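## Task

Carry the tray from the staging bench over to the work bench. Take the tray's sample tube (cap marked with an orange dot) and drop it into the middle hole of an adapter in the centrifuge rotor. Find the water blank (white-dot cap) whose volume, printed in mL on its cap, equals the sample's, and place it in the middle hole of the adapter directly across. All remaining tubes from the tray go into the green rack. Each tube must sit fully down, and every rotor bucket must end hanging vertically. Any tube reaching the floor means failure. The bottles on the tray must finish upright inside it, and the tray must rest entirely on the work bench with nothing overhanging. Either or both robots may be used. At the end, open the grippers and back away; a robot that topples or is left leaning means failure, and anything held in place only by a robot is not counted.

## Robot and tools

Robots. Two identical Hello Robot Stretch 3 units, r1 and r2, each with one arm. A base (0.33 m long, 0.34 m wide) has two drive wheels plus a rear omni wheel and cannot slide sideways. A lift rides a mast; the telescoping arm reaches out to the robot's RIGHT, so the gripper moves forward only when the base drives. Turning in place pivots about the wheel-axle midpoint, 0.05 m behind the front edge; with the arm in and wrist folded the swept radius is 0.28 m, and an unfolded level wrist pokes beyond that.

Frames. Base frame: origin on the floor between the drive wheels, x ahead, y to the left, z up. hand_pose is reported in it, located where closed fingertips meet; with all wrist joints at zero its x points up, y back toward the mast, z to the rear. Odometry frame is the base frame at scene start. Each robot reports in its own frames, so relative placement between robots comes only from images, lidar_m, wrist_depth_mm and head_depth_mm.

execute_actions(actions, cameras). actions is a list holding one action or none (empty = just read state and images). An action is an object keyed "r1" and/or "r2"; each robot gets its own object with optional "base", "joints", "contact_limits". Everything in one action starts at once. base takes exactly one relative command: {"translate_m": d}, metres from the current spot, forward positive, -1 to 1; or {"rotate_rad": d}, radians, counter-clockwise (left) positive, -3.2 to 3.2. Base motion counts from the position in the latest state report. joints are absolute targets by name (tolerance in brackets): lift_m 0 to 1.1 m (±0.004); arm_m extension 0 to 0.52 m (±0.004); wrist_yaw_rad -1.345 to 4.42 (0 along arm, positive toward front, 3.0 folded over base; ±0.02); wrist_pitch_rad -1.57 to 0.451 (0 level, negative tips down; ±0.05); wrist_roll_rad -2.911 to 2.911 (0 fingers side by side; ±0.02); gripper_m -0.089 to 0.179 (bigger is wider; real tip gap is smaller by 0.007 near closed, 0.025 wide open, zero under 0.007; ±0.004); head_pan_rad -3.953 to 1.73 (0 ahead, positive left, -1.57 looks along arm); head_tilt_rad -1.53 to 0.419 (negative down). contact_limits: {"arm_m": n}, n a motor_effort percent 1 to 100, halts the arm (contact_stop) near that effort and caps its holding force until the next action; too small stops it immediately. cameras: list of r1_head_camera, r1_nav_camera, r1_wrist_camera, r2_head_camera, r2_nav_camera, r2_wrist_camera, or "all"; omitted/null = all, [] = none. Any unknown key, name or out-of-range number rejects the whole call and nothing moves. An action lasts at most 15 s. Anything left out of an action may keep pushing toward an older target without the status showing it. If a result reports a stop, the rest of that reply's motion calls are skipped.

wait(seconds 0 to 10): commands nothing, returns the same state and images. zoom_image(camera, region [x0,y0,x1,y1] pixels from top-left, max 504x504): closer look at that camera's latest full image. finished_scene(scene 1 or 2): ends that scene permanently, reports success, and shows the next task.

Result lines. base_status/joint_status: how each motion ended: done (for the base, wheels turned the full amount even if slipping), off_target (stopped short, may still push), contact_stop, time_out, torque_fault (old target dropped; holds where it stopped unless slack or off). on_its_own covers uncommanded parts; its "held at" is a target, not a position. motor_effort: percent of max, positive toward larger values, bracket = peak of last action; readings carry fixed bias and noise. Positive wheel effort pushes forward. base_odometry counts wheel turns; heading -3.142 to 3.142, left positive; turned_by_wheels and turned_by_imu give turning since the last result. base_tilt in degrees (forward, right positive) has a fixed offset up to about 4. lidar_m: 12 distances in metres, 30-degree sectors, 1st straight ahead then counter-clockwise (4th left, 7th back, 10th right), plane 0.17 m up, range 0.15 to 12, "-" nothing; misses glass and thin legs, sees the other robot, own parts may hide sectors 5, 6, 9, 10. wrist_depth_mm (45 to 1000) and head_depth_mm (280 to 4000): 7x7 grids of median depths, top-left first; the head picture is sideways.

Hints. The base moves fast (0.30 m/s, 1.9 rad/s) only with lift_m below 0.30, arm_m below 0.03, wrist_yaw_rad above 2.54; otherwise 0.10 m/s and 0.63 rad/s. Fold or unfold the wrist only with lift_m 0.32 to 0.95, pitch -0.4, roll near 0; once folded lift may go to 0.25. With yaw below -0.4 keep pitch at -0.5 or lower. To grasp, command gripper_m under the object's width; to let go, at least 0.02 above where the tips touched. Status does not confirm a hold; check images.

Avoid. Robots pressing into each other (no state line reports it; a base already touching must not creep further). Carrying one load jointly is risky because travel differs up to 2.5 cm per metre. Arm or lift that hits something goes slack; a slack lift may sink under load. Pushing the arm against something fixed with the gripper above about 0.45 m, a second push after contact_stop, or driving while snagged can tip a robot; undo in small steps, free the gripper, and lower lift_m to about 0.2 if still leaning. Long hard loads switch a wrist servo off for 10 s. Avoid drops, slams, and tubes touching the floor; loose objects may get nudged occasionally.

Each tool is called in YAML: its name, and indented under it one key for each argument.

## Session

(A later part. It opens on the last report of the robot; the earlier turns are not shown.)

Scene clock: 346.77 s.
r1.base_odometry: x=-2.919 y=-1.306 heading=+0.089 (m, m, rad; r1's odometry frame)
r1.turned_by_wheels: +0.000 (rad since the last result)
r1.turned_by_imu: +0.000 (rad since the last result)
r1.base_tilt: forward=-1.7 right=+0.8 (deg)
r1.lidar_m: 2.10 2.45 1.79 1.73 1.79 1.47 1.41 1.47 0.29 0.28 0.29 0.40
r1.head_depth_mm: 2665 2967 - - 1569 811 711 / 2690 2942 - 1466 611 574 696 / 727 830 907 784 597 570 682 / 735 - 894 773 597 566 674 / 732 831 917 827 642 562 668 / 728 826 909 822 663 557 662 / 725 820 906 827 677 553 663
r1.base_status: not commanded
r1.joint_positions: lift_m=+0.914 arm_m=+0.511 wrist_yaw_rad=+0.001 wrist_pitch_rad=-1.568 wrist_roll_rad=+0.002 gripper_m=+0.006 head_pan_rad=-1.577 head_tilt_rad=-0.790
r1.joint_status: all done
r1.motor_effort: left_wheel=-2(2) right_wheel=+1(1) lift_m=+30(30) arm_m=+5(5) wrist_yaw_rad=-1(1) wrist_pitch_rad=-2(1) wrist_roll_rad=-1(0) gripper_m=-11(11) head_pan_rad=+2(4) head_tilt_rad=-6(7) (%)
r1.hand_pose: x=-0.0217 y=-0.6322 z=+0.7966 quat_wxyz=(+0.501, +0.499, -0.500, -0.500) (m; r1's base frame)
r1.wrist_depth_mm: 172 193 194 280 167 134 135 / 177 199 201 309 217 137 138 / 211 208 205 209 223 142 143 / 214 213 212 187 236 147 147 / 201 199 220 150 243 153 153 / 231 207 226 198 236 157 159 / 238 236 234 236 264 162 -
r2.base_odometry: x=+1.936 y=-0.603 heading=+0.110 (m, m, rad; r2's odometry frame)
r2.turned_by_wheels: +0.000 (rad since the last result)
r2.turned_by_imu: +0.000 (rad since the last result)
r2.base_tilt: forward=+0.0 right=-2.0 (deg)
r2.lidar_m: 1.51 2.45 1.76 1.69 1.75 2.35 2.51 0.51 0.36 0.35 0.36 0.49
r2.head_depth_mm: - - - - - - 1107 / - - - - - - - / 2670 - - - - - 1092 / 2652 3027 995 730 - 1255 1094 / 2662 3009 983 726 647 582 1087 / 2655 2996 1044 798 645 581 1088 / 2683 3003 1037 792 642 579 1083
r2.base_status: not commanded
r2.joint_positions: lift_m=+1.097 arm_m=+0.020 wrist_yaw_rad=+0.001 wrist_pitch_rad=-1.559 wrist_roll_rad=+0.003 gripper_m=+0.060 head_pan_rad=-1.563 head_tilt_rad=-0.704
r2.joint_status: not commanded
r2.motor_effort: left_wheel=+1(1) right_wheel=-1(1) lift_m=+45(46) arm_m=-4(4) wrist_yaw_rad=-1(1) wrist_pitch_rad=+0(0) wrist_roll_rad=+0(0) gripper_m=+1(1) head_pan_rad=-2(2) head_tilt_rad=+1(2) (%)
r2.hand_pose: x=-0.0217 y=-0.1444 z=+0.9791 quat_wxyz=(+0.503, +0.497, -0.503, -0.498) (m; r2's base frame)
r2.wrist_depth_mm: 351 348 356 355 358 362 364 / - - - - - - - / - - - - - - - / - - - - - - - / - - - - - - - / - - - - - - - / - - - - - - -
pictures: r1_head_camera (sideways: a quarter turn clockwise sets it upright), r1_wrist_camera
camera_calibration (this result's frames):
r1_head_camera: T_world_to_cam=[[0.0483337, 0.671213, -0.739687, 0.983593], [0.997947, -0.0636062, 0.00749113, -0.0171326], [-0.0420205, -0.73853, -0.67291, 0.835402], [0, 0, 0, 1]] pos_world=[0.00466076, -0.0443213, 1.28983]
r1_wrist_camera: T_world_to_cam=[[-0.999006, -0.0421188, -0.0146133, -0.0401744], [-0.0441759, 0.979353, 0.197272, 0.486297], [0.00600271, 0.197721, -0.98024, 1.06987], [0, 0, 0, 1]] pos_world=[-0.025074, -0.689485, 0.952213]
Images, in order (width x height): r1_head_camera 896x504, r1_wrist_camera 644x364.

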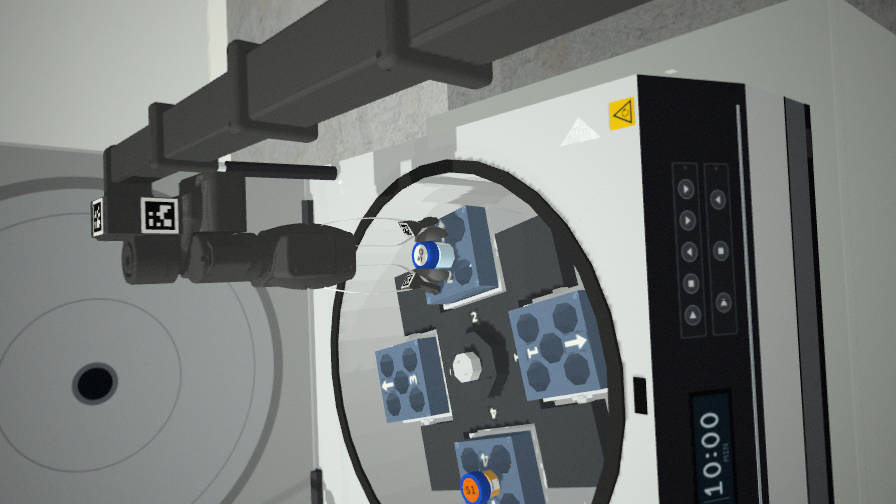

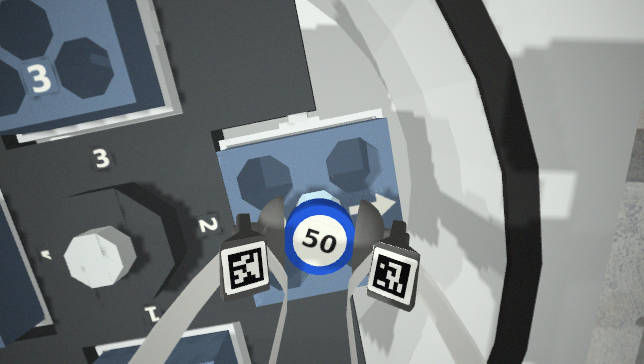

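execute_actions:
  actions:
    - {"r1":{"joints":{"gripper_m":0.06}}}
  cameras: ["r1_wrist_camera"]

execute_actions:
  actions:
    - {"r1":{"joints":{"lift_m":1.1,"arm_m":0.5}}}
  cameras: ["r1_wrist_camera"]

execute_actions:
  actions:
    - {"r1":{"base":{"translate_m":1.0},"joints":{"arm_m":0.44,"gripper_m":0.065}}}
  cameras: []

execute_actions:
  actions:
    - {"r1":{"base":{"translate_m":0.276},"joints":{"lift_m":1.02}}}
  cameras: ["r1_wrist_camera"]

Scene clock: 352.67 s.
r1.base_odometry: x=-2.919 y=-1.306 heading=+0.089 (m, m, rad; r1's odometry frame)
r1.turned_by_wheels: +0.000 (rad since the last result)
r1.turned_by_imu: +0.000 (rad since the last result)
r1.base_tilt: forward=-1.6 right=+0.7 (deg)
r1.lidar_m: 2.10 2.45 1.80 1.72 1.79 1.47 1.41 1.46 0.29 0.28 0.29 0.40
r1.head_depth_mm: 2690 3007 - - 1554 809 710 / 2664 2940 - 1462 612 572 695 / 729 831 909 782 595 569 681 / 734 - 889 776 598 565 674 / 733 829 918 825 642 560 668 / 727 822 908 823 661 558 662 / 724 820 906 827 676 553 664
r1.base_status: not commanded
r1.joint_positions: lift_m=+0.914 arm_m=+0.511 wrist_yaw_rad=+0.001 wrist_pitch_rad=-1.568 wrist_roll_rad=+0.002 gripper_m=+0.060 head_pan_rad=-1.577 head_tilt_rad=-0.790
r1.joint_status: all done
r1.motor_effort: left_wheel=-2(2) right_wheel=+0(0) lift_m=+29(28) arm_m=+4(5) wrist_yaw_rad=+0(1) wrist_pitch_rad=-1(1) wrist_roll_rad=+0(0) gripper_m=+1(79) head_pan_rad=+3(3) head_tilt_rad=-7(8) (%)
r1.hand_pose: x=-0.0217 y=-0.6322 z=+0.7966 quat_wxyz=(+0.501, +0.499, -0.500, -0.500) (m; r1's base frame)
r1.wrist_depth_mm: 171 193 195 283 167 133 134 / 177 199 201 309 215 137 138 / 209 210 205 209 224 142 143 / 214 214 214 187 241 147 147 / 202 200 217 161 242 153 152 / 229 208 229 201 323 156 159 / 240 234 233 235 246 162 -
r2.base_odometry: x=+1.936 y=-0.603 heading=+0.110 (m, m, rad; r2's odometry frame)
r2.turned_by_wheels: +0.000 (rad since the last result)
r2.turned_by_imu: +0.000 (rad since the last result)
r2.base_tilt: forward=+0.0 right=-2.2 (deg)
r2.lidar_m: 1.51 2.45 1.77 1.69 1.74 2.35 2.51 0.51 0.36 0.35 0.36 0.48
r2.head_depth_mm: - - - - - - 1101 / - - - - - - - / 2683 - - - - - 1097 / 2655 2997 1000 729 - 1254 1095 / 2667 2984 984 727 645 583 1091 / 2636 2982 1040 797 644 582 1086 / 2653 3028 1036 793 642 578 1085
r2.base_status: not commanded
r2.joint_positions: lift_m=+1.097 arm_m=+0.020 wrist_yaw_rad=+0.001 wrist_pitch_rad=-1.559 wrist_roll_rad=+0.003 gripper_m=+0.060 head_pan_rad=-1.563 head_tilt_rad=-0.704
r2.joint_status: not commanded
r2.motor_effort: left_wheel=+1(1) right_wheel=-1(1) lift_m=+46(46) arm_m=-4(4) wrist_yaw_rad=-1(1) wrist_pitch_rad=+0(0) wrist_roll_rad=+0(1) gripper_m=+1(0) head_pan_rad=-2(2) head_tilt_rad=+3(1) (%)
r2.hand_pose: x=-0.0217 y=-0.1444 z=+0.9791 quat_wxyz=(+0.503, +0.497, -0.503, -0.498) (m; r2's base frame)
r2.wrist_depth_mm: 351 353 353 351 357 363 364 / - - - - - - - / - - - - - - - / - - - - - - - / - - - - - - - / - - - - - - - / - - - - - - -
pictures: r1_wrist_camera
camera_calibration (this result's frames):
r1_wrist_camera: T_world_to_cam=[[-0.999006, -0.0421166, -0.0146133, -0.040173], [-0.0441738, 0.979353, 0.197272, 0.486297], [0.00600314, 0.197721, -0.98024, 1.06987], [0, 0, 0, 1]] pos_world=[-0.0250741, -0.689485, 0.952213]
Images, in order (width x height): r1_wrist_camera 644x364.

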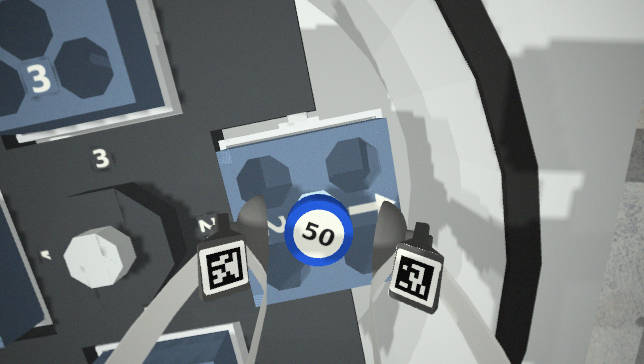

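Scene clock: 355.20 s.
r1.base_odometry: x=-2.919 y=-1.306 heading=+0.089 (m, m, rad; r1's odometry frame)
r1.turned_by_wheels: +0.000 (rad since the last result)
r1.turned_by_imu: +0.000 (rad since the last result)
r1.base_tilt: forward=-1.7 right=+0.6 (deg)
r1.lidar_m: 2.10 2.45 1.79 1.73 1.79 1.47 1.41 1.47 0.29 0.28 0.29 0.40
r1.head_depth_mm: 2681 3005 2526 1934 1599 808 712 / 2684 2986 2514 1876 612 573 696 / 740 837 905 784 597 568 683 / - 851 902 782 598 566 674 / 728 827 920 823 642 559 667 / 726 826 911 823 662 558 663 / 724 820 901 827 677 554 662
r1.base_status: not commanded
r1.joint_positions: lift_m=+1.099 arm_m=+0.500 wrist_yaw_rad=+0.001 wrist_pitch_rad=-1.568 wrist_roll_rad=+0.002 gripper_m=+0.060 head_pan_rad=-1.577 head_tilt_rad=-0.790
r1.joint_status: all done
r1.motor_effort: left_wheel=-2(2) right_wheel=+0(1) lift_m=+41(43) arm_m=-4(5) wrist_yaw_rad=-1(1) wrist_pitch_rad=-1(1) wrist_roll_rad=+0(0) gripper_m=+0(0) head_pan_rad=+3(3) head_tilt_rad=-7(6) (%)
r1.hand_pose: x=-0.0217 y=-0.6220 z=+0.9814 quat_wxyz=(+0.501, +0.499, -0.500, -0.500) (m; r1's base frame)
r1.wrist_depth_mm: 340 384 411 370 307 - - / 385 385 375 430 317 - - / 407 389 388 392 327 - - / 392 390 382 375 341 - - / 394 417 408 417 451 - - / 378 437 411 442 361 - - / 377 398 427 380 372 - -
r2.base_odometry: x=+1.936 y=-0.603 heading=+0.110 (m, m, rad; r2's odometry frame)
r2.turned_by_wheels: +0.000 (rad since the last result)
r2.turned_by_imu: +0.000 (rad since the last result)
r2.base_tilt: forward=+0.0 right=-1.9 (deg)
r2.lidar_m: 1.51 2.45 1.76 1.69 1.74 2.36 2.51 0.51 0.36 0.35 0.36 0.49
r2.head_depth_mm: - - - - - - 1102 / - - - - - - - / 2683 - - - - - 1097 / 2662 3022 997 729 - 1256 1097 / 2668 2990 983 723 646 584 1087 / 2657 3006 1043 797 645 580 1087 / 2668 3010 1034 793 643 578 1087
r2.base_status: not commanded
r2.joint_positions: lift_m=+1.097 arm_m=+0.020 wrist_yaw_rad=+0.001 wrist_pitch_rad=-1.559 wrist_roll_rad=+0.003 gripper_m=+0.060 head_pan_rad=-1.563 head_tilt_rad=-0.704
r2.joint_status: not commanded
r2.motor_effort: left_wheel=+1(1) right_wheel=-1(1) lift_m=+46(45) arm_m=-4(4) wrist_yaw_rad=-1(1) wrist_pitch_rad=+0(0) wrist_roll_rad=+0(0) gripper_m=+1(1) head_pan_rad=-3(2) head_tilt_rad=+2(2) (%)
r2.hand_pose: x=-0.0217 y=-0.1444 z=+0.9791 quat_wxyz=(+0.503, +0.497, -0.503, -0.498) (m; r2's base frame)
r2.wrist_depth_mm: 352 351 357 353 358 360 360 / - - - - - - - / - - - - - - - / - - - - - - - / - - - - - - - / - - - - - - - / - - - - - - -
pictures: r1_wrist_camera
camera_calibration (this result's frames):
r1_wrist_camera: T_world_to_cam=[[-0.999006, -0.042117, -0.0146133, -0.0370388], [-0.0441741, 0.979353, 0.197271, 0.439755], [0.00600307, 0.197721, -0.98024, 1.249], [0, 0, 0, 1]] pos_world=[-0.025074, -0.679188, 1.13702]
Images, in order (width x height): r1_wrist_camera 644x364.

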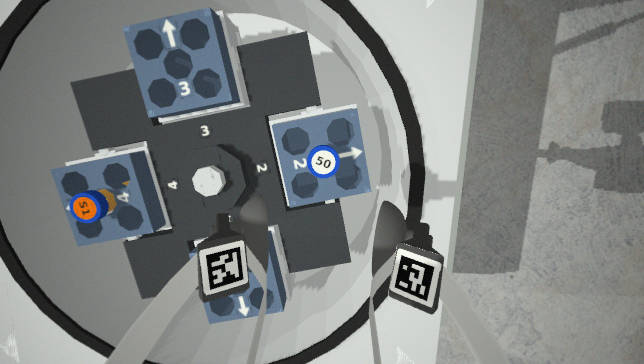

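Scene clock: 366.50 s.
r1.base_odometry: x=-1.923 y=-1.217 heading=+0.089 (m, m, rad; r1's odometry frame)
r1.turned_by_wheels: +0.000 (rad since the last result)
r1.turned_by_imu: -0.002 (rad since the last result)
r1.base_tilt: forward=-1.6 right=+0.6 (deg)
r1.lidar_m: 2.87 2.45 1.79 1.73 1.79 2.45 1.11 0.45 0.45 0.96 1.00 1.11
r1.head_depth_mm: 2675 2983 1061 795 652 564 1155 / 2690 2983 1021 793 652 565 1171 / 2690 2989 1002 797 652 553 1179 / - 3012 1023 795 654 554 1174 / 2634 2950 1025 801 654 555 1175 / 2612 2959 1028 800 654 554 1176 / 2548 2832 1030 756 639 554 1157
r1.base_status: done
r1.joint_positions: lift_m=+1.099 arm_m=+0.440 wrist_yaw_rad=+0.001 wrist_pitch_rad=-1.568 wrist_roll_rad=+0.002 gripper_m=+0.065 head_pan_rad=-1.577 head_tilt_rad=-0.790
r1.joint_status: all done
r1.motor_effort: left_wheel=-2(1) right_wheel=+1(4) lift_m=+42(41) arm_m=-5(4) wrist_yaw_rad=-1(1) wrist_pitch_rad=-1(1) wrist_roll_rad=-1(0) gripper_m=+1(28) head_pan_rad=+3(3) head_tilt_rad=-6(7) (%)
r1.hand_pose: x=-0.0217 y=-0.5620 z=+0.9814 quat_wxyz=(+0.501, +0.499, -0.500, -0.500) (m; r1's base frame)
r1.wrist_depth_mm: 318 352 350 354 347 348 344 / 338 364 360 359 360 363 359 / 323 372 373 369 369 366 365 / 324 381 388 386 381 379 378 / 398 394 398 396 393 391 389 / 406 390 419 411 414 409 409 / 432 430 428 423 423 422 421
r2.base_odometry: x=+1.936 y=-0.603 heading=+0.110 (m, m, rad; r2's odometry frame)
r2.turned_by_wheels: +0.000 (rad since the last result)
r2.turned_by_imu: +0.000 (rad since the last result)
r2.base_tilt: forward=+0.0 right=-1.8 (deg)
r2.lidar_m: 1.51 2.45 1.76 1.69 1.74 2.36 2.51 0.51 0.36 0.35 0.36 0.48
r2.head_depth_mm: - - - - - - 1102 / - - - - - - - / 2685 - - - - - 1096 / 2655 2986 996 730 - 1251 1091 / 2653 3023 979 726 646 583 1088 / 2662 2937 1042 795 643 580 1086 / 2572 3008 1036 792 641 578 1083
r2.base_status: not commanded
r2.joint_positions: lift_m=+1.097 arm_m=+0.020 wrist_yaw_rad=+0.001 wrist_pitch_rad=-1.559 wrist_roll_rad=+0.003 gripper_m=+0.060 head_pan_rad=-1.563 head_tilt_rad=-0.704
r2.joint_status: not commanded
r2.motor_effort: left_wheel=+1(1) right_wheel=-1(1) lift_m=+46(45) arm_m=-4(4) wrist_yaw_rad=-1(2) wrist_pitch_rad=+1(0) wrist_roll_rad=+0(0) gripper_m=+1(1) head_pan_rad=-2(2) head_tilt_rad=+1(2) (%)
r2.hand_pose: x=-0.0217 y=-0.1444 z=+0.9791 quat_wxyz=(+0.503, +0.497, -0.503, -0.498) (m; r2's base frame)
r2.wrist_depth_mm: 348 352 355 353 362 357 362 / - - - - - - - / - - - - - - - / - - - - - - - / - - - - - - - / - - - - - - - / - - - - - - -
pictures: none
No camera images: the call's "cameras" was empty. Leave "cameras" out to get every camera's image.

Scene clock: 370.80 s.
r1.base_odometry: x=-1.648 y=-1.193 heading=+0.088 (m, m, rad; r1's odometry frame)
r1.turned_by_wheels: -0.001 (rad since the last result)
r1.turned_by_imu: -0.001 (rad since the last result)
r1.base_tilt: forward=-1.8 right=+0.5 (deg)
r1.lidar_m: 2.59 2.46 1.79 1.73 1.79 2.44 1.11 0.68 1.00 0.96 1.00 0.85
r1.head_depth_mm: - 3033 1017 793 651 564 1170 / - 2996 1023 796 651 564 1174 / - 2952 1024 799 637 553 1171 / - - 948 771 607 554 1175 / 2563 2935 987 718 652 554 1173 / 2587 2945 1025 731 651 554 1173 / 2602 2946 1029 774 548 554 1154
r1.base_status: done
r1.joint_positions: lift_m=+1.020 arm_m=+0.440 wrist_yaw_rad=+0.001 wrist_pitch_rad=-1.568 wrist_roll_rad=+0.002 gripper_m=+0.065 head_pan_rad=-1.577 head_tilt_rad=-0.790
r1.joint_status: all done
r1.motor_effort: left_wheel=-7(8) right_wheel=+9(8) lift_m=+29(34) arm_m=-4(4) wrist_yaw_rad=+0(1) wrist_pitch_rad=-1(1) wrist_roll_rad=+0(1) gripper_m=+6(7) head_pan_rad=+3(3) head_tilt_rad=-8(6) (%)
r1.hand_pose: x=-0.0217 y=-0.5619 z=+0.9026 quat_wxyz=(+0.501, +0.499, -0.500, -0.500) (m; r1's base frame)
r1.wrist_depth_mm: 276 278 279 272 277 274 274 / 287 285 283 285 284 284 281 / 292 253 265 290 293 292 290 / 245 243 240 300 301 301 302 / 279 314 248 312 310 309 307 / 314 321 326 322 324 320 320 / 249 299 332 327 334 332 330
r2.base_odometry: x=+1.936 y=-0.603 heading=+0.110 (m, m, rad; r2's odometry frame)
r2.turned_by_wheels: +0.000 (rad since the last result)
r2.turned_by_imu: +0.000 (rad since the last result)
r2.base_tilt: forward=-0.1 right=-1.9 (deg)
r2.lidar_m: 1.51 2.45 1.77 1.69 1.74 2.36 2.51 0.51 0.36 0.35 0.36 0.48
r2.head_depth_mm: - - - - - - 1106 / - - - - - - - / 2703 - - - - - 1096 / 2648 3015 1006 728 - 1255 1094 / 654 1422 819 724 647 583 1089 / 622 2957 1039 796 644 582 1086 / 2658 3023 1035 793 641 580 1083
r2.base_status: not commanded
r2.joint_positions: lift_m=+1.097 arm_m=+0.020 wrist_yaw_rad=+0.001 wrist_pitch_rad=-1.559 wrist_roll_rad=+0.003 gripper_m=+0.060 head_pan_rad=-1.563 head_tilt_rad=-0.704
r2.joint_status: not commanded
r2.motor_effort: left_wheel=+1(0) right_wheel=-1(0) lift_m=+46(45) arm_m=-4(4) wrist_yaw_rad=-1(1) wrist_pitch_rad=+0(1) wrist_roll_rad=+0(0) gripper_m=+1(1) head_pan_rad=-2(2) head_tilt_rad=+2(1) (%)
r2.hand_pose: x=-0.0217 y=-0.1444 z=+0.9791 quat_wxyz=(+0.503, +0.497, -0.503, -0.498) (m; r2's base frame)
r2.wrist_depth_mm: 346 356 351 355 360 359 359 / - - - - - - - / - - - - - - - / - - - - - - - / - - - - - - - / - - - - - - - / - - - - - - -
pictures: r1_wrist_camera
camera_calibration (this result's frames):
r1_wrist_camera: T_world_to_cam=[[-0.999006, -0.042109, -0.0146133, -0.0356582], [-0.0441663, 0.979353, 0.197272, 0.396532], [0.00600464, 0.197721, -0.98024, 1.1599], [0, 0, 0, 1]] pos_world=[-0.0250742, -0.619183, 1.05823]
Images, in order (width x height): r1_wrist_camera 644x364.

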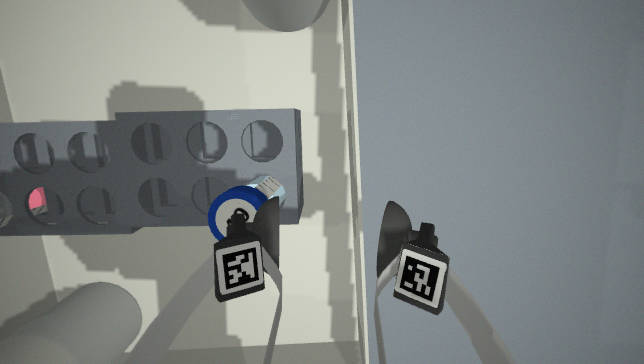

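Oops, the finger pushed the cap and slid the rack. Lift and re-centre.

execute_actions:
  actions:
    - {"r1":{"joints":{"lift_m":1.05}}}
  cameras: []

execute_actions:
  actions:
    - {"r1":{"base":{"translate_m":0.04}}}
  cameras: ["r1_wrist_camera"]

Scene clock: 374.47 s.
r1.base_odometry: x=-1.648 y=-1.193 heading=+0.088 (m, m, rad; r1's odometry frame)
r1.turned_by_wheels: +0.000 (rad since the last result)
r1.turned_by_imu: +0.000 (rad since the last result)
r1.base_tilt: forward=-1.8 right=+0.7 (deg)
r1.lidar_m: 2.59 2.45 1.79 1.73 1.79 2.45 1.10 0.68 1.00 0.96 1.00 0.85
r1.head_depth_mm: 2771 2963 1019 794 649 565 1172 / 2709 2989 1022 796 651 565 1174 / 2771 2969 1023 796 634 552 1176 / - - 1005 749 607 553 1174 / 2573 2912 1025 727 651 554 1180 / 2563 2980 1027 728 653 554 1185 / 2597 2954 1031 772 546 555 1157
r1.base_status: not commanded
r1.joint_positions: lift_m=+1.050 arm_m=+0.440 wrist_yaw_rad=+0.001 wrist_pitch_rad=-1.566 wrist_roll_rad=+0.002 gripper_m=+0.065 head_pan_rad=-1.577 head_tilt_rad=-0.790
r1.joint_status: all done
r1.motor_effort: left_wheel=-2(7) right_wheel=+1(9) lift_m=+41(42) arm_m=-4(4) wrist_yaw_rad=-1(1) wrist_pitch_rad=-2(3) wrist_roll_rad=-1(1) gripper_m=+1(6) head_pan_rad=+3(2) head_tilt_rad=-7(5) (%)
r1.hand_pose: x=-0.0217 y=-0.5624 z=+0.9321 quat_wxyz=(+0.501, +0.499, -0.501, -0.499) (m; r1's base frame)
r1.wrist_depth_mm: 308 303 303 286 305 300 302 / 313 315 310 309 312 310 311 / 311 277 295 318 324 323 322 / 274 275 272 326 330 332 327 / 317 346 342 339 341 341 339 / 314 335 356 350 356 356 356 / 249 328 351 339 366 364 362
r2.base_odometry: x=+1.936 y=-0.603 heading=+0.110 (m, m, rad; r2's odometry frame)
r2.turned_by_wheels: +0.000 (rad since the last result)
r2.turned_by_imu: +0.000 (rad since the last result)
r2.base_tilt: forward=-0.2 right=-1.9 (deg)
r2.lidar_m: 1.51 2.45 1.76 1.69 1.74 2.34 2.51 0.51 0.36 0.35 0.36 0.48
r2.head_depth_mm: - - - - - - 1098 / - - - - - - - / 2702 - - - - - 1094 / 2648 2991 1007 730 - 1258 1091 / 644 1447 930 725 647 584 1088 / 2657 3001 1039 795 644 579 1086 / 2642 3000 1035 792 643 579 1085
r2.base_status: not commanded
r2.joint_positions: lift_m=+1.097 arm_m=+0.020 wrist_yaw_rad=+0.001 wrist_pitch_rad=-1.559 wrist_roll_rad=+0.003 gripper_m=+0.060 head_pan_rad=-1.563 head_tilt_rad=-0.704
r2.joint_status: not commanded
r2.motor_effort: left_wheel=+1(1) right_wheel=-1(2) lift_m=+46(46) arm_m=-4(4) wrist_yaw_rad=-1(1) wrist_pitch_rad=+0(0) wrist_roll_rad=+0(1) gripper_m=+1(1) head_pan_rad=-2(3) head_tilt_rad=+1(1) (%)
r2.hand_pose: x=-0.0217 y=-0.1444 z=+0.9791 quat_wxyz=(+0.503, +0.497, -0.503, -0.498) (m; r2's base frame)
r2.wrist_depth_mm: 350 346 353 361 357 359 367 / - - - - - - - / - - - - - - - / - - - - - - - / - - - - - - - / - - - - - - - / - - - - - - -
pictures: none
No camera images: the call's "cameras" was empty. Leave "cameras" out to get every camera's image.

Scene clock: 375.80 s.
r1.base_odometry: x=-1.609 y=-1.189 heading=+0.088 (m, m, rad; r1's odometry frame)
r1.turned_by_wheels: +0.000 (rad since the last result)
r1.turned_by_imu: +0.000 (rad since the last result)
r1.base_tilt: forward=-1.7 right=+0.5 (deg)
r1.lidar_m: 2.55 2.47 1.79 1.73 1.80 2.46 1.10 0.71 1.00 0.96 1.00 0.81
r1.head_depth_mm: 2774 2967 1017 795 651 565 1177 / 2714 2988 1026 795 653 565 1169 / 2772 3017 1023 782 604 553 1175 / - - 780 718 650 554 1176 / 2511 2897 1025 726 653 553 1178 / 2631 2946 1025 740 567 555 1182 / 2605 2910 1027 732 539 554 1155
r1.base_status: done
r1.joint_positions: lift_m=+1.050 arm_m=+0.440 wrist_yaw_rad=+0.001 wrist_pitch_rad=-1.566 wrist_roll_rad=+0.002 gripper_m=+0.065 head_pan_rad=-1.577 head_tilt_rad=-0.790
r1.joint_status: not commanded
r1.motor_effort: left_wheel=-2(1) right_wheel=+0(4) lift_m=+41(41) arm_m=-4(4) wrist_yaw_rad=-1(1) wrist_pitch_rad=-2(2) wrist_roll_rad=+0(0) gripper_m=+0(1) head_pan_rad=+3(4) head_tilt_rad=-7(6) (%)
r1.hand_pose: x=-0.0217 y=-0.5624 z=+0.9321 quat_wxyz=(+0.501, +0.499, -0.501, -0.499) (m; r1's base frame)
r1.wrist_depth_mm: 299 304 303 288 300 302 302 / 294 316 311 313 311 312 311 / 279 316 294 317 320 319 319 / 274 277 273 269 329 329 327 / 280 343 338 342 336 339 342 / 334 334 355 352 349 355 350 / 369 267 351 348 363 363 361
r2.base_odometry: x=+1.936 y=-0.603 heading=+0.110 (m, m, rad; r2's odometry frame)
r2.turned_by_wheels: +0.000 (rad since the last result)
r2.turned_by_imu: +0.000 (rad since the last result)
r2.base_tilt: forward=-0.3 right=-1.9 (deg)
r2.lidar_m: 1.51 2.46 1.77 1.69 1.74 2.34 2.50 0.50 0.36 0.35 0.36 0.48
r2.head_depth_mm: - - - - - - 1101 / - - - - - - - / 2675 - - - - - 1097 / 2627 3000 1003 730 - 1259 1094 / 635 2915 953 723 648 583 1088 / 2656 2993 1040 798 643 582 1091 / 2651 2991 1036 791 640 579 1085
r2.base_status: not commanded
r2.joint_positions: lift_m=+1.097 arm_m=+0.020 wrist_yaw_rad=+0.001 wrist_pitch_rad=-1.559 wrist_roll_rad=+0.003 gripper_m=+0.060 head_pan_rad=-1.563 head_tilt_rad=-0.704
r2.joint_status: not commanded
r2.motor_effort: left_wheel=+0(0) right_wheel=-1(1) lift_m=+46(46) arm_m=-4(4) wrist_yaw_rad=-1(1) wrist_pitch_rad=+1(1) wrist_roll_rad=-1(1) gripper_m=+1(1) head_pan_rad=-2(2) head_tilt_rad=+2(2) (%)
r2.hand_pose: x=-0.0217 y=-0.1444 z=+0.9791 quat_wxyz=(+0.503, +0.497, -0.503, -0.498) (m; r2's base frame)
r2.wrist_depth_mm: 346 352 351 355 360 360 366 / - - - - - - - / - - - - - - - / - - - - - - - / - - - - - - - / - - - - - - - / - - - - - - -
pictures: r1_wrist_camera
camera_calibration (this result's frames):
r1_wrist_camera: T_world_to_cam=[[-0.999006, -0.0421437, -0.0145419, -0.0353321], [-0.0441758, 0.979695, 0.195564, 0.392939], [0.00600486, 0.196012, -0.980583, 1.18824], [0, 0, 0, 1]] pos_world=[-0.0250738, -0.619358, 1.08781]
Images, in order (width x height): r1_wrist_camera 644x364.

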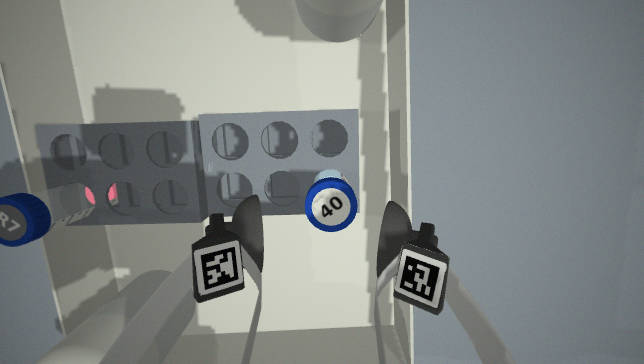

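execute_actions:
  actions:
    - {"r1":{"base":{"translate_m":-0.006},"joints":{"lift_m":0.991}}}
  cameras: []

execute_actions:
  actions:
    - {"r1":{"joints":{"gripper_m":0.005}}}
  cameras: ["r1_wrist_camera"]

execute_actions:
  actions:
    - {"r1":{"joints":{"lift_m":1.1}}}
  cameras: []

execute_actions:
  actions:
    - {"r1":{"joints":{"arm_m":0.475}}}
  cameras: ["r1_wrist_camera"]

execute_actions:
  actions:
    - {"r1":{"base":{"translate_m":0.534}}}
  cameras: ["r1_wrist_camera","r1_head_camera"]

Scene clock: 384.20 s.
r1.base_odometry: x=-1.615 y=-1.190 heading=+0.088 (m, m, rad; r1's odometry frame)
r1.turned_by_wheels: +0.000 (rad since the last result)
r1.turned_by_imu: -0.001 (rad since the last result)
r1.base_tilt: forward=-1.6 right=+0.7 (deg)
r1.lidar_m: 2.56 2.46 1.79 1.73 1.79 2.46 1.11 0.71 1.00 0.96 1.00 0.82
r1.head_depth_mm: 2662 - 999 793 650 565 1177 / - 3027 1024 794 652 566 1176 / - 3028 1024 778 608 553 1177 / - - 785 712 607 553 1176 / 1312 2919 1028 730 651 554 1182 / 2610 2934 1031 762 571 554 1181 / 2606 2933 1026 684 538 553 1159
r1.base_status: done
r1.joint_positions: lift_m=+0.991 arm_m=+0.440 wrist_yaw_rad=+0.001 wrist_pitch_rad=-1.566 wrist_roll_rad=+0.002 gripper_m=+0.065 head_pan_rad=-1.577 head_tilt_rad=-0.790
r1.joint_status: all done
r1.motor_effort: left_wheel=-2(6) right_wheel=+0(3) lift_m=+30(34) arm_m=-4(4) wrist_yaw_rad=-1(1) wrist_pitch_rad=-2(2) wrist_roll_rad=-1(0) gripper_m=+1(0) head_pan_rad=+3(3) head_tilt_rad=-6(6) (%)
r1.hand_pose: x=-0.0217 y=-0.5624 z=+0.8736 quat_wxyz=(+0.501, +0.499, -0.501, -0.499) (m; r1's base frame)
r1.wrist_depth_mm: 251 250 250 247 247 248 247 / 257 257 254 255 252 256 255 / 262 231 238 205 261 264 259 / 214 214 212 210 269 271 271 / 239 229 247 152 278 282 278 / 290 290 290 291 287 290 286 / 252 276 303 300 298 299 297
r2.base_odometry: x=+1.936 y=-0.603 heading=+0.110 (m, m, rad; r2's odometry frame)
r2.turned_by_wheels: +0.000 (rad since the last result)
r2.turned_by_imu: +0.000 (rad since the last result)
r2.base_tilt: forward=-0.1 right=-2.0 (deg)
r2.lidar_m: 1.51 2.44 1.77 1.69 1.75 2.35 2.51 0.51 0.36 0.35 0.36 0.49
r2.head_depth_mm: - - - - - - 1098 / - - - - - - - / 2698 - - - - - 1096 / 2658 2924 1003 732 - 1257 1097 / 611 2821 962 724 647 584 1092 / 2609 3003 1041 798 644 582 1086 / 2635 3025 1037 791 641 580 1087
r2.base_status: not commanded
r2.joint_positions: lift_m=+1.097 arm_m=+0.020 wrist_yaw_rad=+0.001 wrist_pitch_rad=-1.559 wrist_roll_rad=+0.003 gripper_m=+0.060 head_pan_rad=-1.563 head_tilt_rad=-0.704
r2.joint_status: not commanded
r2.motor_effort: left_wheel=+1(1) right_wheel=-1(1) lift_m=+45(45) arm_m=-4(4) wrist_yaw_rad=-1(1) wrist_pitch_rad=+0(0) wrist_roll_rad=+0(0) gripper_m=+1(1) head_pan_rad=-2(2) head_tilt_rad=+2(1) (%)
r2.hand_pose: x=-0.0217 y=-0.1444 z=+0.9791 quat_wxyz=(+0.503, +0.497, -0.503, -0.498) (m; r2's base frame)
r2.wrist_depth_mm: 352 352 354 356 359 361 361 / - - - - - - - / - - - - - - - / - - - - - - - / - - - - - - - / - - - - - - - / - - - - - - -
pictures: none
No camera images: the call's "cameras" was empty. Leave "cameras" out to get every camera's image.

Scene clock: 385.30 s.
r1.base_odometry: x=-1.615 y=-1.190 heading=+0.088 (m, m, rad; r1's odometry frame)
r1.turned_by_wheels: +0.000 (rad since the last result)
r1.turned_by_imu: +0.000 (rad since the last result)
r1.base_tilt: forward=-1.8 right=+0.6 (deg)
r1.lidar_m: 2.56 2.45 1.80 1.73 1.80 2.44 1.10 0.71 1.00 0.96 1.00 0.82
r1.head_depth_mm: 2653 - 1003 796 651 564 1174 / - 3024 1020 797 652 565 1174 / - 3037 1023 771 607 552 1175 / - - 783 703 605 553 1176 / 1313 2924 1028 741 650 553 1176 / 2621 2971 1026 764 572 554 1176 / 2597 2969 1029 684 536 555 1158
r1.base_status: not commanded
r1.joint_positions: lift_m=+0.991 arm_m=+0.440 wrist_yaw_rad=+0.001 wrist_pitch_rad=-1.566 wrist_roll_rad=+0.002 gripper_m=+0.006 head_pan_rad=-1.577 head_tilt_rad=-0.790
r1.joint_status: all done
r1.motor_effort: left_wheel=-2(2) right_wheel=+1(1) lift_m=+29(29) arm_m=-4(4) wrist_yaw_rad=-1(0) wrist_pitch_rad=-2(2) wrist_roll_rad=+0(1) gripper_m=-11(85) head_pan_rad=+3(3) head_tilt_rad=-6(7) (%)
r1.hand_pose: x=-0.0217 y=-0.5624 z=+0.8736 quat_wxyz=(+0.501, +0.499, -0.501, -0.499) (m; r1's base frame)
r1.wrist_depth_mm: 251 249 249 247 248 248 247 / 258 257 256 255 252 255 254 / 261 230 238 205 264 263 260 / 215 213 211 210 270 270 268 / 237 228 248 151 279 281 278 / 289 291 293 289 290 290 288 / 251 262 302 299 296 298 298
r2.base_odometry: x=+1.936 y=-0.603 heading=+0.110 (m, m, rad; r2's odometry frame)
r2.turned_by_wheels: +0.000 (rad since the last result)
r2.turned_by_imu: +0.000 (rad since the last result)
r2.base_tilt: forward=+0.0 right=-1.8 (deg)
r2.lidar_m: 1.51 2.46 1.77 1.69 1.75 2.35 2.51 0.51 0.36 0.35 0.36 0.48
r2.head_depth_mm: - - - - - - 1104 / - - - - - - - / 2671 - - - - - 1097 / 2632 2915 999 728 - 1254 1094 / 613 2855 931 726 647 583 1093 / 2596 2994 1040 797 644 582 1089 / 2670 3000 1035 794 642 579 1085
r2.base_status: not commanded
r2.joint_positions: lift_m=+1.097 arm_m=+0.020 wrist_yaw_rad=+0.001 wrist_pitch_rad=-1.559 wrist_roll_rad=+0.003 gripper_m=+0.060 head_pan_rad=-1.563 head_tilt_rad=-0.704
r2.joint_status: not commanded
r2.motor_effort: left_wheel=+1(1) right_wheel=-1(1) lift_m=+45(45) arm_m=-4(4) wrist_yaw_rad=-1(1) wrist_pitch_rad=+0(1) wrist_roll_rad=+0(1) gripper_m=+1(1) head_pan_rad=-2(2) head_tilt_rad=+2(2) (%)
r2.hand_pose: x=-0.0217 y=-0.1444 z=+0.9791 quat_wxyz=(+0.503, +0.497, -0.503, -0.498) (m; r2's base frame)
r2.wrist_depth_mm: 352 352 355 355 353 359 359 / - - - - - - - / - - - - - - - / - - - - - - - / - - - - - - - / - - - - - - - / - - - - - - -
pictures: r1_wrist_camera
camera_calibration (this result's frames):
r1_wrist_camera: T_world_to_cam=[[-0.999006, -0.0421434, -0.0145419, -0.0361829], [-0.0441755, 0.979695, 0.195565, 0.404383], [0.00600492, 0.196013, -0.980583, 1.13085], [0, 0, 0, 1]] pos_world=[-0.0250738, -0.619358, 1.02928]
Images, in order (width x height): r1_wrist_camera 644x364.

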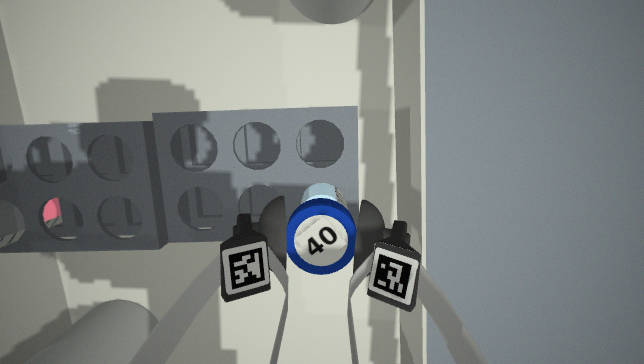

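Scene clock: 387.13 s.
r1.base_odometry: x=-1.615 y=-1.190 heading=+0.088 (m, m, rad; r1's odometry frame)
r1.turned_by_wheels: +0.000 (rad since the last result)
r1.turned_by_imu: +0.000 (rad since the last result)
r1.base_tilt: forward=-1.7 right=+0.7 (deg)
r1.lidar_m: 2.55 2.46 1.79 1.73 1.79 2.45 1.11 0.71 1.00 0.96 1.00 0.82
r1.head_depth_mm: 2695 3004 1020 795 652 564 1173 / 2659 2979 1020 796 653 565 1174 / 2703 2978 1023 773 606 553 1172 / - 3058 754 725 605 553 1175 / 1283 2942 1028 742 651 555 1174 / 2654 2923 1029 763 570 555 1176 / 2609 2958 1033 684 536 555 1153
r1.base_status: not commanded
r1.joint_positions: lift_m=+1.099 arm_m=+0.440 wrist_yaw_rad=+0.001 wrist_pitch_rad=-1.566 wrist_roll_rad=+0.002 gripper_m=+0.006 head_pan_rad=-1.577 head_tilt_rad=-0.790
r1.joint_status: all done
r1.motor_effort: left_wheel=-2(2) right_wheel=+0(0) lift_m=+41(44) arm_m=-4(4) wrist_yaw_rad=+0(1) wrist_pitch_rad=-2(2) wrist_roll_rad=-1(0) gripper_m=-11(11) head_pan_rad=+3(3) head_tilt_rad=-6(6) (%)
r1.hand_pose: x=-0.0217 y=-0.5624 z=+0.9814 quat_wxyz=(+0.501, +0.499, -0.501, -0.499) (m; r1's base frame)
r1.wrist_depth_mm: 323 353 349 281 344 350 344 / 335 364 362 361 353 357 356 / 375 352 341 366 368 364 365 / 351 322 338 322 380 379 378 / 400 388 392 150 392 394 391 / 416 337 415 407 400 405 403 / 428 270 380 382 418 419 418
r2.base_odometry: x=+1.936 y=-0.603 heading=+0.110 (m, m, rad; r2's odometry frame)
r2.turned_by_wheels: +0.000 (rad since the last result)
r2.turned_by_imu: +0.000 (rad since the last result)
r2.base_tilt: forward=-0.1 right=-2.1 (deg)
r2.lidar_m: 1.51 2.45 1.77 1.69 1.75 2.35 2.51 0.51 0.36 0.35 0.36 0.48
r2.head_depth_mm: - - - - - - 1101 / - - - - - - - / 2680 - - - - - 1093 / 2602 2956 1007 730 - 1253 1096 / 625 2853 949 724 647 582 1090 / 2667 3009 1039 795 643 581 1088 / 2679 3027 1034 792 641 579 1084
r2.base_status: not commanded
r2.joint_positions: lift_m=+1.097 arm_m=+0.020 wrist_yaw_rad=+0.001 wrist_pitch_rad=-1.559 wrist_roll_rad=+0.003 gripper_m=+0.060 head_pan_rad=-1.563 head_tilt_rad=-0.704
r2.joint_status: not commanded
r2.motor_effort: left_wheel=+1(0) right_wheel=-1(1) lift_m=+46(46) arm_m=-4(4) wrist_yaw_rad=-1(1) wrist_pitch_rad=+0(0) wrist_roll_rad=-1(0) gripper_m=+1(1) head_pan_rad=-2(2) head_tilt_rad=+2(2) (%)
r2.hand_pose: x=-0.0217 y=-0.1444 z=+0.9791 quat_wxyz=(+0.503, +0.497, -0.503, -0.498) (m; r2's base frame)
r2.wrist_depth_mm: 347 350 352 360 356 357 362 / - - - - - - - / - - - - - - - / - - - - - - - / - - - - - - - / - - - - - - - / - - - - - - -
pictures: none
No camera images: the call's "cameras" was empty. Leave "cameras" out to get every camera's image.

Scene clock: 388.40 s.
r1.base_odometry: x=-1.615 y=-1.190 heading=+0.088 (m, m, rad; r1's odometry frame)
r1.turned_by_wheels: +0.000 (rad since the last result)
r1.turned_by_imu: +0.000 (rad since the last result)
r1.base_tilt: forward=-1.6 right=+0.7 (deg)
r1.lidar_m: 2.56 2.46 1.79 1.73 1.79 2.46 1.11 0.71 1.00 0.96 1.00 0.82
r1.head_depth_mm: 2702 2991 1020 794 651 563 1172 / 2686 3012 1020 795 652 565 1173 / 2670 3027 1020 771 605 552 1175 / - 2999 751 746 605 553 1176 / 1265 2905 1027 738 650 554 1174 / 2624 2944 1030 764 571 554 1179 / 2597 2908 1028 683 537 555 1157
r1.base_status: not commanded
r1.joint_positions: lift_m=+1.099 arm_m=+0.475 wrist_yaw_rad=+0.001 wrist_pitch_rad=-1.566 wrist_roll_rad=+0.002 gripper_m=+0.006 head_pan_rad=-1.577 head_tilt_rad=-0.790
r1.joint_status: all done
r1.motor_effort: left_wheel=-2(2) right_wheel=+0(1) lift_m=+42(41) arm_m=+4(5) wrist_yaw_rad=+0(0) wrist_pitch_rad=-2(2) wrist_roll_rad=-1(0) gripper_m=-12(11) head_pan_rad=+3(3) head_tilt_rad=-6(7) (%)
r1.hand_pose: x=-0.0217 y=-0.5967 z=+0.9814 quat_wxyz=(+0.501, +0.499, -0.501, -0.499) (m; r1's base frame)
r1.wrist_depth_mm: 314 351 355 216 347 347 346 / 339 360 364 357 358 358 358 / 355 375 369 367 369 367 366 / 390 324 327 324 380 381 379 / 323 360 356 151 394 394 390 / 412 386 411 404 401 404 402 / 431 306 404 395 418 420 416
r2.base_odometry: x=+1.936 y=-0.603 heading=+0.110 (m, m, rad; r2's odometry frame)
r2.turned_by_wheels: +0.000 (rad since the last result)
r2.turned_by_imu: +0.000 (rad since the last result)
r2.base_tilt: forward=-0.1 right=-2.1 (deg)
r2.lidar_m: 1.51 2.44 1.76 1.69 1.75 2.35 2.51 0.50 0.36 0.35 0.36 0.48
r2.head_depth_mm: - - - - - - 1104 / - - - - - - - / 2711 - - - - - 1099 / 2589 2976 1002 728 - 1254 1090 / 586 2872 924 724 646 584 1089 / 2670 3013 1043 796 645 579 1090 / 2674 3008 1037 792 641 578 1086
r2.base_status: not commanded
r2.joint_positions: lift_m=+1.097 arm_m=+0.020 wrist_yaw_rad=+0.001 wrist_pitch_rad=-1.559 wrist_roll_rad=+0.003 gripper_m=+0.060 head_pan_rad=-1.563 head_tilt_rad=-0.704
r2.joint_status: not commanded
r2.motor_effort: left_wheel=+1(1) right_wheel=-1(1) lift_m=+46(45) arm_m=-4(4) wrist_yaw_rad=-1(1) wrist_pitch_rad=+0(0) wrist_roll_rad=+0(1) gripper_m=+1(1) head_pan_rad=-2(2) head_tilt_rad=+2(2) (%)
r2.hand_pose: x=-0.0217 y=-0.1444 z=+0.9791 quat_wxyz=(+0.503, +0.497, -0.503, -0.498) (m; r2's base frame)
r2.wrist_depth_mm: 350 352 352 357 357 362 361 / - - - - - - - / - - - - - - - / - - - - - - - / - - - - - - - / - - - - - - - / - - - - - - -
pictures: r1_wrist_camera
camera_calibration (this result's frames):
r1_wrist_camera: T_world_to_cam=[[-0.999006, -0.042143, -0.014543, -0.0360595], [-0.0441755, 0.97969, 0.19559, 0.416873], [0.00600489, 0.196038, -0.980578, 1.24327], [0, 0, 0, 1]] pos_world=[-0.0250738, -0.653655, 1.13706]
Images, in order (width x height): r1_wrist_camera 644x364.

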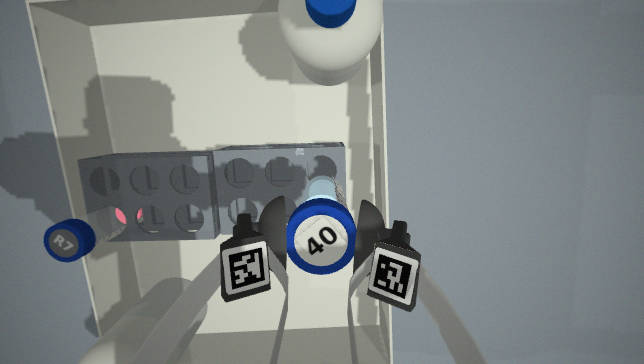

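Scene clock: 394.97 s.
r1.base_odometry: x=-1.083 y=-1.143 heading=+0.088 (m, m, rad; r1's odometry frame)
r1.turned_by_wheels: +0.000 (rad since the last result)
r1.turned_by_imu: -0.001 (rad since the last result)
r1.base_tilt: forward=-1.7 right=+0.6 (deg)
r1.lidar_m: 2.02 2.46 1.80 1.73 1.79 2.46 1.22 1.21 1.00 0.96 0.38 2.22
r1.head_depth_mm: 2660 2986 1018 769 651 564 1172 / 2644 2956 1024 797 651 565 1168 / 2653 2969 1025 798 655 553 1174 / - 2999 911 774 654 553 1183 / 2655 2976 1026 757 653 553 1175 / 2611 2939 1028 799 652 554 1176 / 2614 2927 2439 800 657 555 737
r1.base_status: done
r1.joint_positions: lift_m=+1.099 arm_m=+0.475 wrist_yaw_rad=+0.001 wrist_pitch_rad=-1.566 wrist_roll_rad=+0.002 gripper_m=+0.006 head_pan_rad=-1.577 head_tilt_rad=-0.790
r1.joint_status: not commanded
r1.motor_effort: left_wheel=-2(1) right_wheel=+1(5) lift_m=+41(41) arm_m=+5(5) wrist_yaw_rad=-1(1) wrist_pitch_rad=-2(2) wrist_roll_rad=-1(0) gripper_m=-11(11) head_pan_rad=+3(3) head_tilt_rad=-7(6) (%)
r1.hand_pose: x=-0.0217 y=-0.5967 z=+0.9814 quat_wxyz=(+0.501, +0.499, -0.501, -0.499) (m; r1's base frame)
r1.wrist_depth_mm: 361 356 354 349 352 346 346 / - 365 359 359 360 357 335 / - 375 340 316 372 365 342 / - 386 383 380 383 378 345 / - 399 396 150 394 390 348 / - 414 415 409 405 408 371 / - 428 425 422 425 418 356
r2.base_odometry: x=+1.936 y=-0.603 heading=+0.110 (m, m, rad; r2's odometry frame)
r2.turned_by_wheels: +0.000 (rad since the last result)
r2.turned_by_imu: +0.000 (rad since the last result)
r2.base_tilt: forward=-0.1 right=-1.9 (deg)
r2.lidar_m: 1.51 2.45 1.76 1.69 1.74 2.35 2.51 0.51 0.36 0.35 0.36 0.48
r2.head_depth_mm: - - - - - - 1105 / - - - - - - - / 2706 - - - - - 1093 / 2643 3009 1004 728 - 1257 1095 / 2651 3002 981 723 646 581 1091 / 2668 3019 1040 797 644 581 1088 / 2661 3020 1035 794 641 579 1087
r2.base_status: not commanded
r2.joint_positions: lift_m=+1.097 arm_m=+0.020 wrist_yaw_rad=+0.001 wrist_pitch_rad=-1.559 wrist_roll_rad=+0.003 gripper_m=+0.060 head_pan_rad=-1.563 head_tilt_rad=-0.704
r2.joint_status: not commanded
r2.motor_effort: left_wheel=+1(0) right_wheel=+0(1) lift_m=+46(46) arm_m=-4(4) wrist_yaw_rad=-1(1) wrist_pitch_rad=+0(0) wrist_roll_rad=+0(0) gripper_m=+1(1) head_pan_rad=-3(2) head_tilt_rad=+1(1) (%)
r2.hand_pose: x=-0.0217 y=-0.1444 z=+0.9791 quat_wxyz=(+0.503, +0.497, -0.503, -0.498) (m; r2's base frame)
r2.wrist_depth_mm: 349 349 351 357 360 361 362 / - - - - - - - / - - - - - - - / - - - - - - - / - - - - - - - / - - - - - - - / - - - - - - -
pictures: r1_head_camera (sideways: a quarter turn clockwise sets it upright), r1_wrist_camera
camera_calibration (this result's frames):
r1_head_camera: T_world_to_cam=[[0.048323, 0.671214, -0.739686, 0.983593], [0.997948, -0.0635903, 0.00749111, -0.0171326], [-0.0420087, -0.738531, -0.67291, 0.835402], [0, 0, 0, 1]] pos_world=[0.00466146, -0.0443213, 1.28983]
r1_wrist_camera: T_world_to_cam=[[-0.999006, -0.0421426, -0.014543, -0.0360593], [-0.0441751, 0.97969, 0.19559, 0.416873], [0.00600496, 0.196038, -0.980578, 1.24327], [0, 0, 0, 1]] pos_world=[-0.0250738, -0.653655, 1.13706]
Images, in order (width x height): r1_head_camera 896x504, r1_wrist_camera 644x364.

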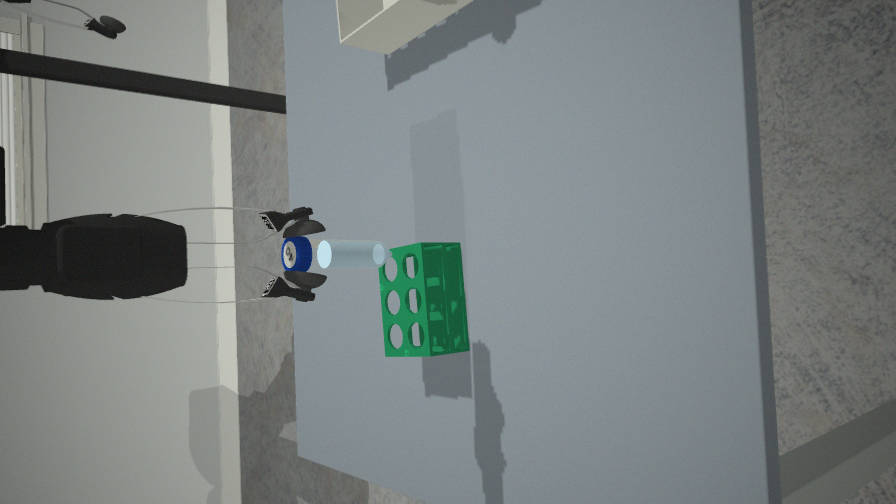

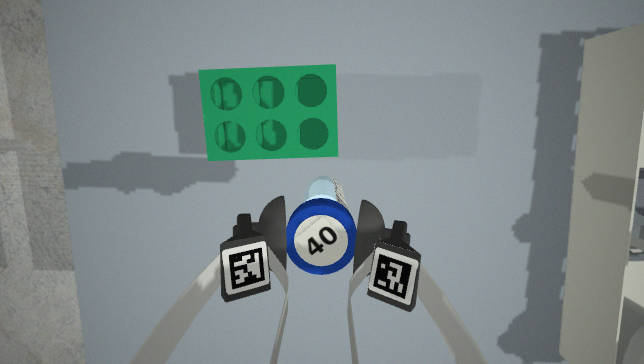

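execute_actions:
  actions:
    - {"r1":{"base":{"translate_m":0.089},"joints":{"arm_m":0.512,"lift_m":1.07}}}
  cameras: ["r1_wrist_camera"]

execute_actions:
  actions:
    - {"r1":{"joints":{"lift_m":1.03}}}
  cameras: ["r1_wrist_camera","r1_head_camera"]

Scene clock: 400.27 s.
r1.base_odometry: x=-0.994 y=-1.135 heading=+0.088 (m, m, rad; r1's odometry frame)
r1.turned_by_wheels: +0.000 (rad since the last result)
r1.turned_by_imu: -0.001 (rad since the last result)
r1.base_tilt: forward=-1.7 right=+0.7 (deg)
r1.lidar_m: 1.93 2.46 1.79 1.73 1.79 2.44 1.30 1.30 1.00 0.96 0.34 2.14
r1.head_depth_mm: 2633 2980 1021 793 651 564 1167 / 2666 3010 1025 797 653 565 1175 / 2689 2996 1027 777 654 553 1177 / - 3013 964 775 653 552 1172 / 2634 2995 1026 797 655 554 1172 / 2646 2944 1073 801 655 555 728 / 2617 2942 2522 1969 1498 555 1159
r1.base_status: done
r1.joint_positions: lift_m=+1.070 arm_m=+0.512 wrist_yaw_rad=+0.001 wrist_pitch_rad=-1.566 wrist_roll_rad=+0.002 gripper_m=+0.006 head_pan_rad=-1.577 head_tilt_rad=-0.790
r1.joint_status: all done
r1.motor_effort: left_wheel=-2(1) right_wheel=+1(3) lift_m=+30(35) arm_m=+5(5) wrist_yaw_rad=-1(1) wrist_pitch_rad=-2(2) wrist_roll_rad=-1(1) gripper_m=-10(11) head_pan_rad=+2(2) head_tilt_rad=-7(7) (%)
r1.hand_pose: x=-0.0217 y=-0.6336 z=+0.9526 quat_wxyz=(+0.501, +0.499, -0.501, -0.499) (m; r1's base frame)
r1.wrist_depth_mm: - 328 326 323 324 321 320 / - 337 334 334 334 330 330 / - 350 344 341 339 341 341 / - 361 356 294 324 350 350 / - 375 367 151 361 361 363 / - 391 385 377 375 376 372 / - - 393 392 388 388 387
r2.base_odometry: x=+1.936 y=-0.603 heading=+0.110 (m, m, rad; r2's odometry frame)
r2.turned_by_wheels: +0.000 (rad since the last result)
r2.turned_by_imu: +0.000 (rad since the last result)
r2.base_tilt: forward=-0.1 right=-2.0 (deg)
r2.lidar_m: 1.51 2.45 1.76 1.69 1.74 2.35 2.51 0.51 0.36 0.35 0.36 0.48
r2.head_depth_mm: - - - - - - 1105 / - - - - - - - / 2686 - - - - - 1095 / 2658 2980 1008 730 - 1250 1091 / 2633 3010 984 726 649 583 1090 / 2638 3000 1040 795 644 580 1090 / 2662 3064 1036 792 642 579 1083
r2.base_status: not commanded
r2.joint_positions: lift_m=+1.097 arm_m=+0.020 wrist_yaw_rad=+0.001 wrist_pitch_rad=-1.559 wrist_roll_rad=+0.003 gripper_m=+0.060 head_pan_rad=-1.563 head_tilt_rad=-0.704
r2.joint_status: not commanded
r2.motor_effort: left_wheel=+1(1) right_wheel=-1(1) lift_m=+45(46) arm_m=-4(4) wrist_yaw_rad=-1(1) wrist_pitch_rad=+1(0) wrist_roll_rad=+0(0) gripper_m=+0(1) head_pan_rad=-2(3) head_tilt_rad=+2(2) (%)
r2.hand_pose: x=-0.0217 y=-0.1444 z=+0.9791 quat_wxyz=(+0.503, +0.497, -0.503, -0.498) (m; r2's base frame)
r2.wrist_depth_mm: 349 354 355 356 354 357 361 / - - - - - - - / - - - - - - - / - - - - - - - / - - - - - - - / - - - - - - - / - - - - - - -
pictures: r1_wrist_camera
camera_calibration (this result's frames):
r1_wrist_camera: T_world_to_cam=[[-0.999006, -0.0421405, -0.0145513, -0.0380259], [-0.0441758, 0.979651, 0.195788, 0.458487], [0.00600457, 0.196236, -0.980538, 1.22236], [0, 0, 0, 1]] pos_world=[-0.0250738, -0.69063, 1.10825]
Images, in order (width x height): r1_wrist_camera 644x364.

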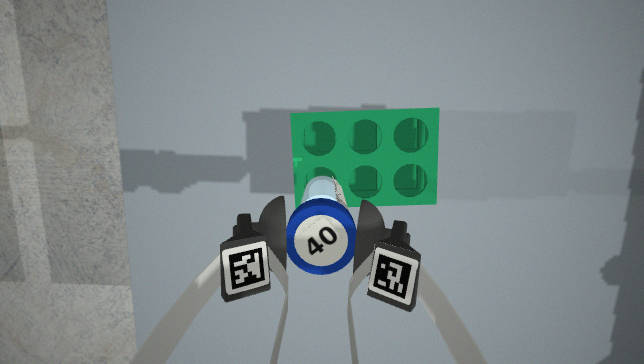

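Scene clock: 401.43 s.
r1.base_odometry: x=-0.994 y=-1.135 heading=+0.088 (m, m, rad; r1's odometry frame)
r1.turned_by_wheels: +0.000 (rad since the last result)
r1.turned_by_imu: +0.000 (rad since the last result)
r1.base_tilt: forward=-1.8 right=+0.7 (deg)
r1.lidar_m: 1.94 2.46 1.80 1.73 1.80 2.46 1.30 1.31 1.00 0.96 0.34 2.13
r1.head_depth_mm: - 2987 1019 795 650 564 1169 / 2770 2986 1022 796 653 566 1171 / 2712 3026 1024 774 652 553 1178 / - - 1071 760 652 553 1176 / 2631 2939 1029 799 655 553 1177 / 2624 2939 1073 801 655 555 730 / 2610 2950 2543 1963 1492 554 1159
r1.base_status: not commanded
r1.joint_positions: lift_m=+1.030 arm_m=+0.512 wrist_yaw_rad=+0.001 wrist_pitch_rad=-1.566 wrist_roll_rad=+0.002 gripper_m=+0.006 head_pan_rad=-1.577 head_tilt_rad=-0.790
r1.joint_status: all done
r1.motor_effort: left_wheel=-2(2) right_wheel=+0(0) lift_m=+29(31) arm_m=+5(5) wrist_yaw_rad=-1(1) wrist_pitch_rad=-2(2) wrist_roll_rad=+0(1) gripper_m=-12(10) head_pan_rad=+4(3) head_tilt_rad=-7(6) (%)
r1.hand_pose: x=-0.0217 y=-0.6336 z=+0.9126 quat_wxyz=(+0.501, +0.499, -0.501, -0.499) (m; r1's base frame)
r1.wrist_depth_mm: - 290 288 288 284 284 282 / - 298 299 295 293 292 291 / - 306 305 300 245 303 301 / - 315 312 251 254 309 311 / - 328 325 150 318 318 316 / - 338 338 330 332 330 330 / - 350 349 343 348 343 341
r2.base_odometry: x=+1.936 y=-0.603 heading=+0.110 (m, m, rad; r2's odometry frame)
r2.turned_by_wheels: +0.000 (rad since the last result)
r2.turned_by_imu: +0.000 (rad since the last result)
r2.base_tilt: forward=-0.2 right=-2.0 (deg)
r2.lidar_m: 1.52 2.45 1.77 1.69 1.75 2.35 2.50 0.51 0.36 0.35 0.36 0.48
r2.head_depth_mm: - - - - - - 1104 / - - - - - - - / 2685 - - - - - 1095 / 2642 3012 1011 727 - 1255 1095 / 2660 2990 984 726 647 583 1090 / 2671 3005 1041 794 643 580 1091 / 2648 2983 1033 793 641 578 1084
r2.base_status: not commanded
r2.joint_positions: lift_m=+1.097 arm_m=+0.020 wrist_yaw_rad=+0.001 wrist_pitch_rad=-1.559 wrist_roll_rad=+0.003 gripper_m=+0.060 head_pan_rad=-1.563 head_tilt_rad=-0.704
r2.joint_status: not commanded
r2.motor_effort: left_wheel=+1(0) right_wheel=-1(1) lift_m=+46(45) arm_m=-4(4) wrist_yaw_rad=-2(2) wrist_pitch_rad=+1(0) wrist_roll_rad=+0(0) gripper_m=+1(0) head_pan_rad=-2(2) head_tilt_rad=+2(2) (%)
r2.hand_pose: x=-0.0217 y=-0.1444 z=+0.9791 quat_wxyz=(+0.503, +0.497, -0.503, -0.498) (m; r2's base frame)
r2.wrist_depth_mm: 349 355 354 355 360 360 359 / - - - - - - - / - - - - - - - / - - - - - - - / - - - - - - - / - - - - - - - / - - - - - - -
pictures: r1_head_camera (sideways: a quarter turn clockwise sets it upright), r1_wrist_camera
camera_calibration (this result's frames):
r1_head_camera: T_world_to_cam=[[0.0483231, 0.671216, -0.739685, 0.983591], [0.997948, -0.0635906, 0.00749097, -0.0171324], [-0.0420089, -0.738529, -0.672912, 0.835404], [0, 0, 0, 1]] pos_world=[0.00466145, -0.0443212, 1.28983]
r1_wrist_camera: T_world_to_cam=[[-0.999006, -0.0421402, -0.0145513, -0.0386078], [-0.0441755, 0.979651, 0.195788, 0.466318], [0.00600463, 0.196236, -0.980538, 1.18314], [0, 0, 0, 1]] pos_world=[-0.0250738, -0.690631, 1.06825]
Images, in order (width x height): r1_head_camera 896x504, r1_wrist_camera 644x364.

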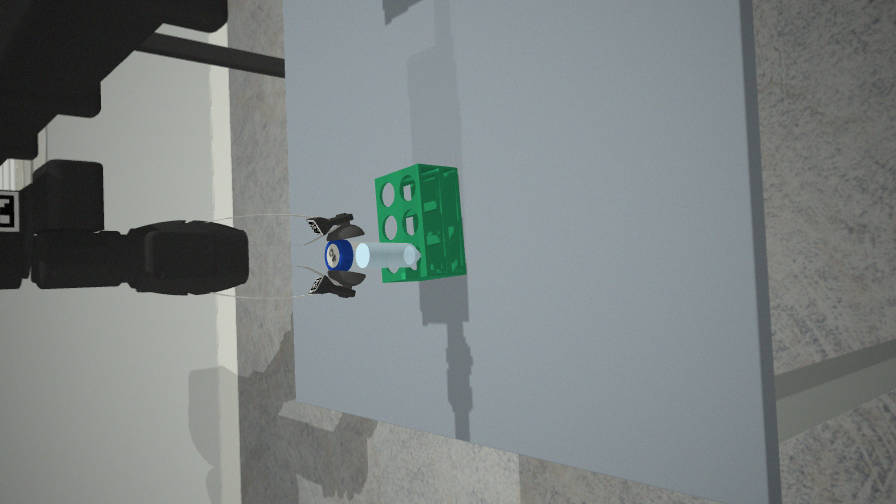

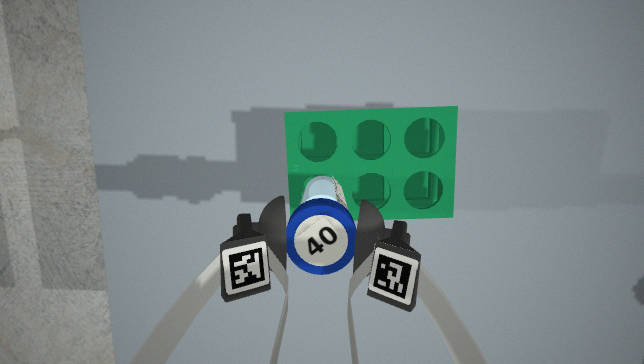

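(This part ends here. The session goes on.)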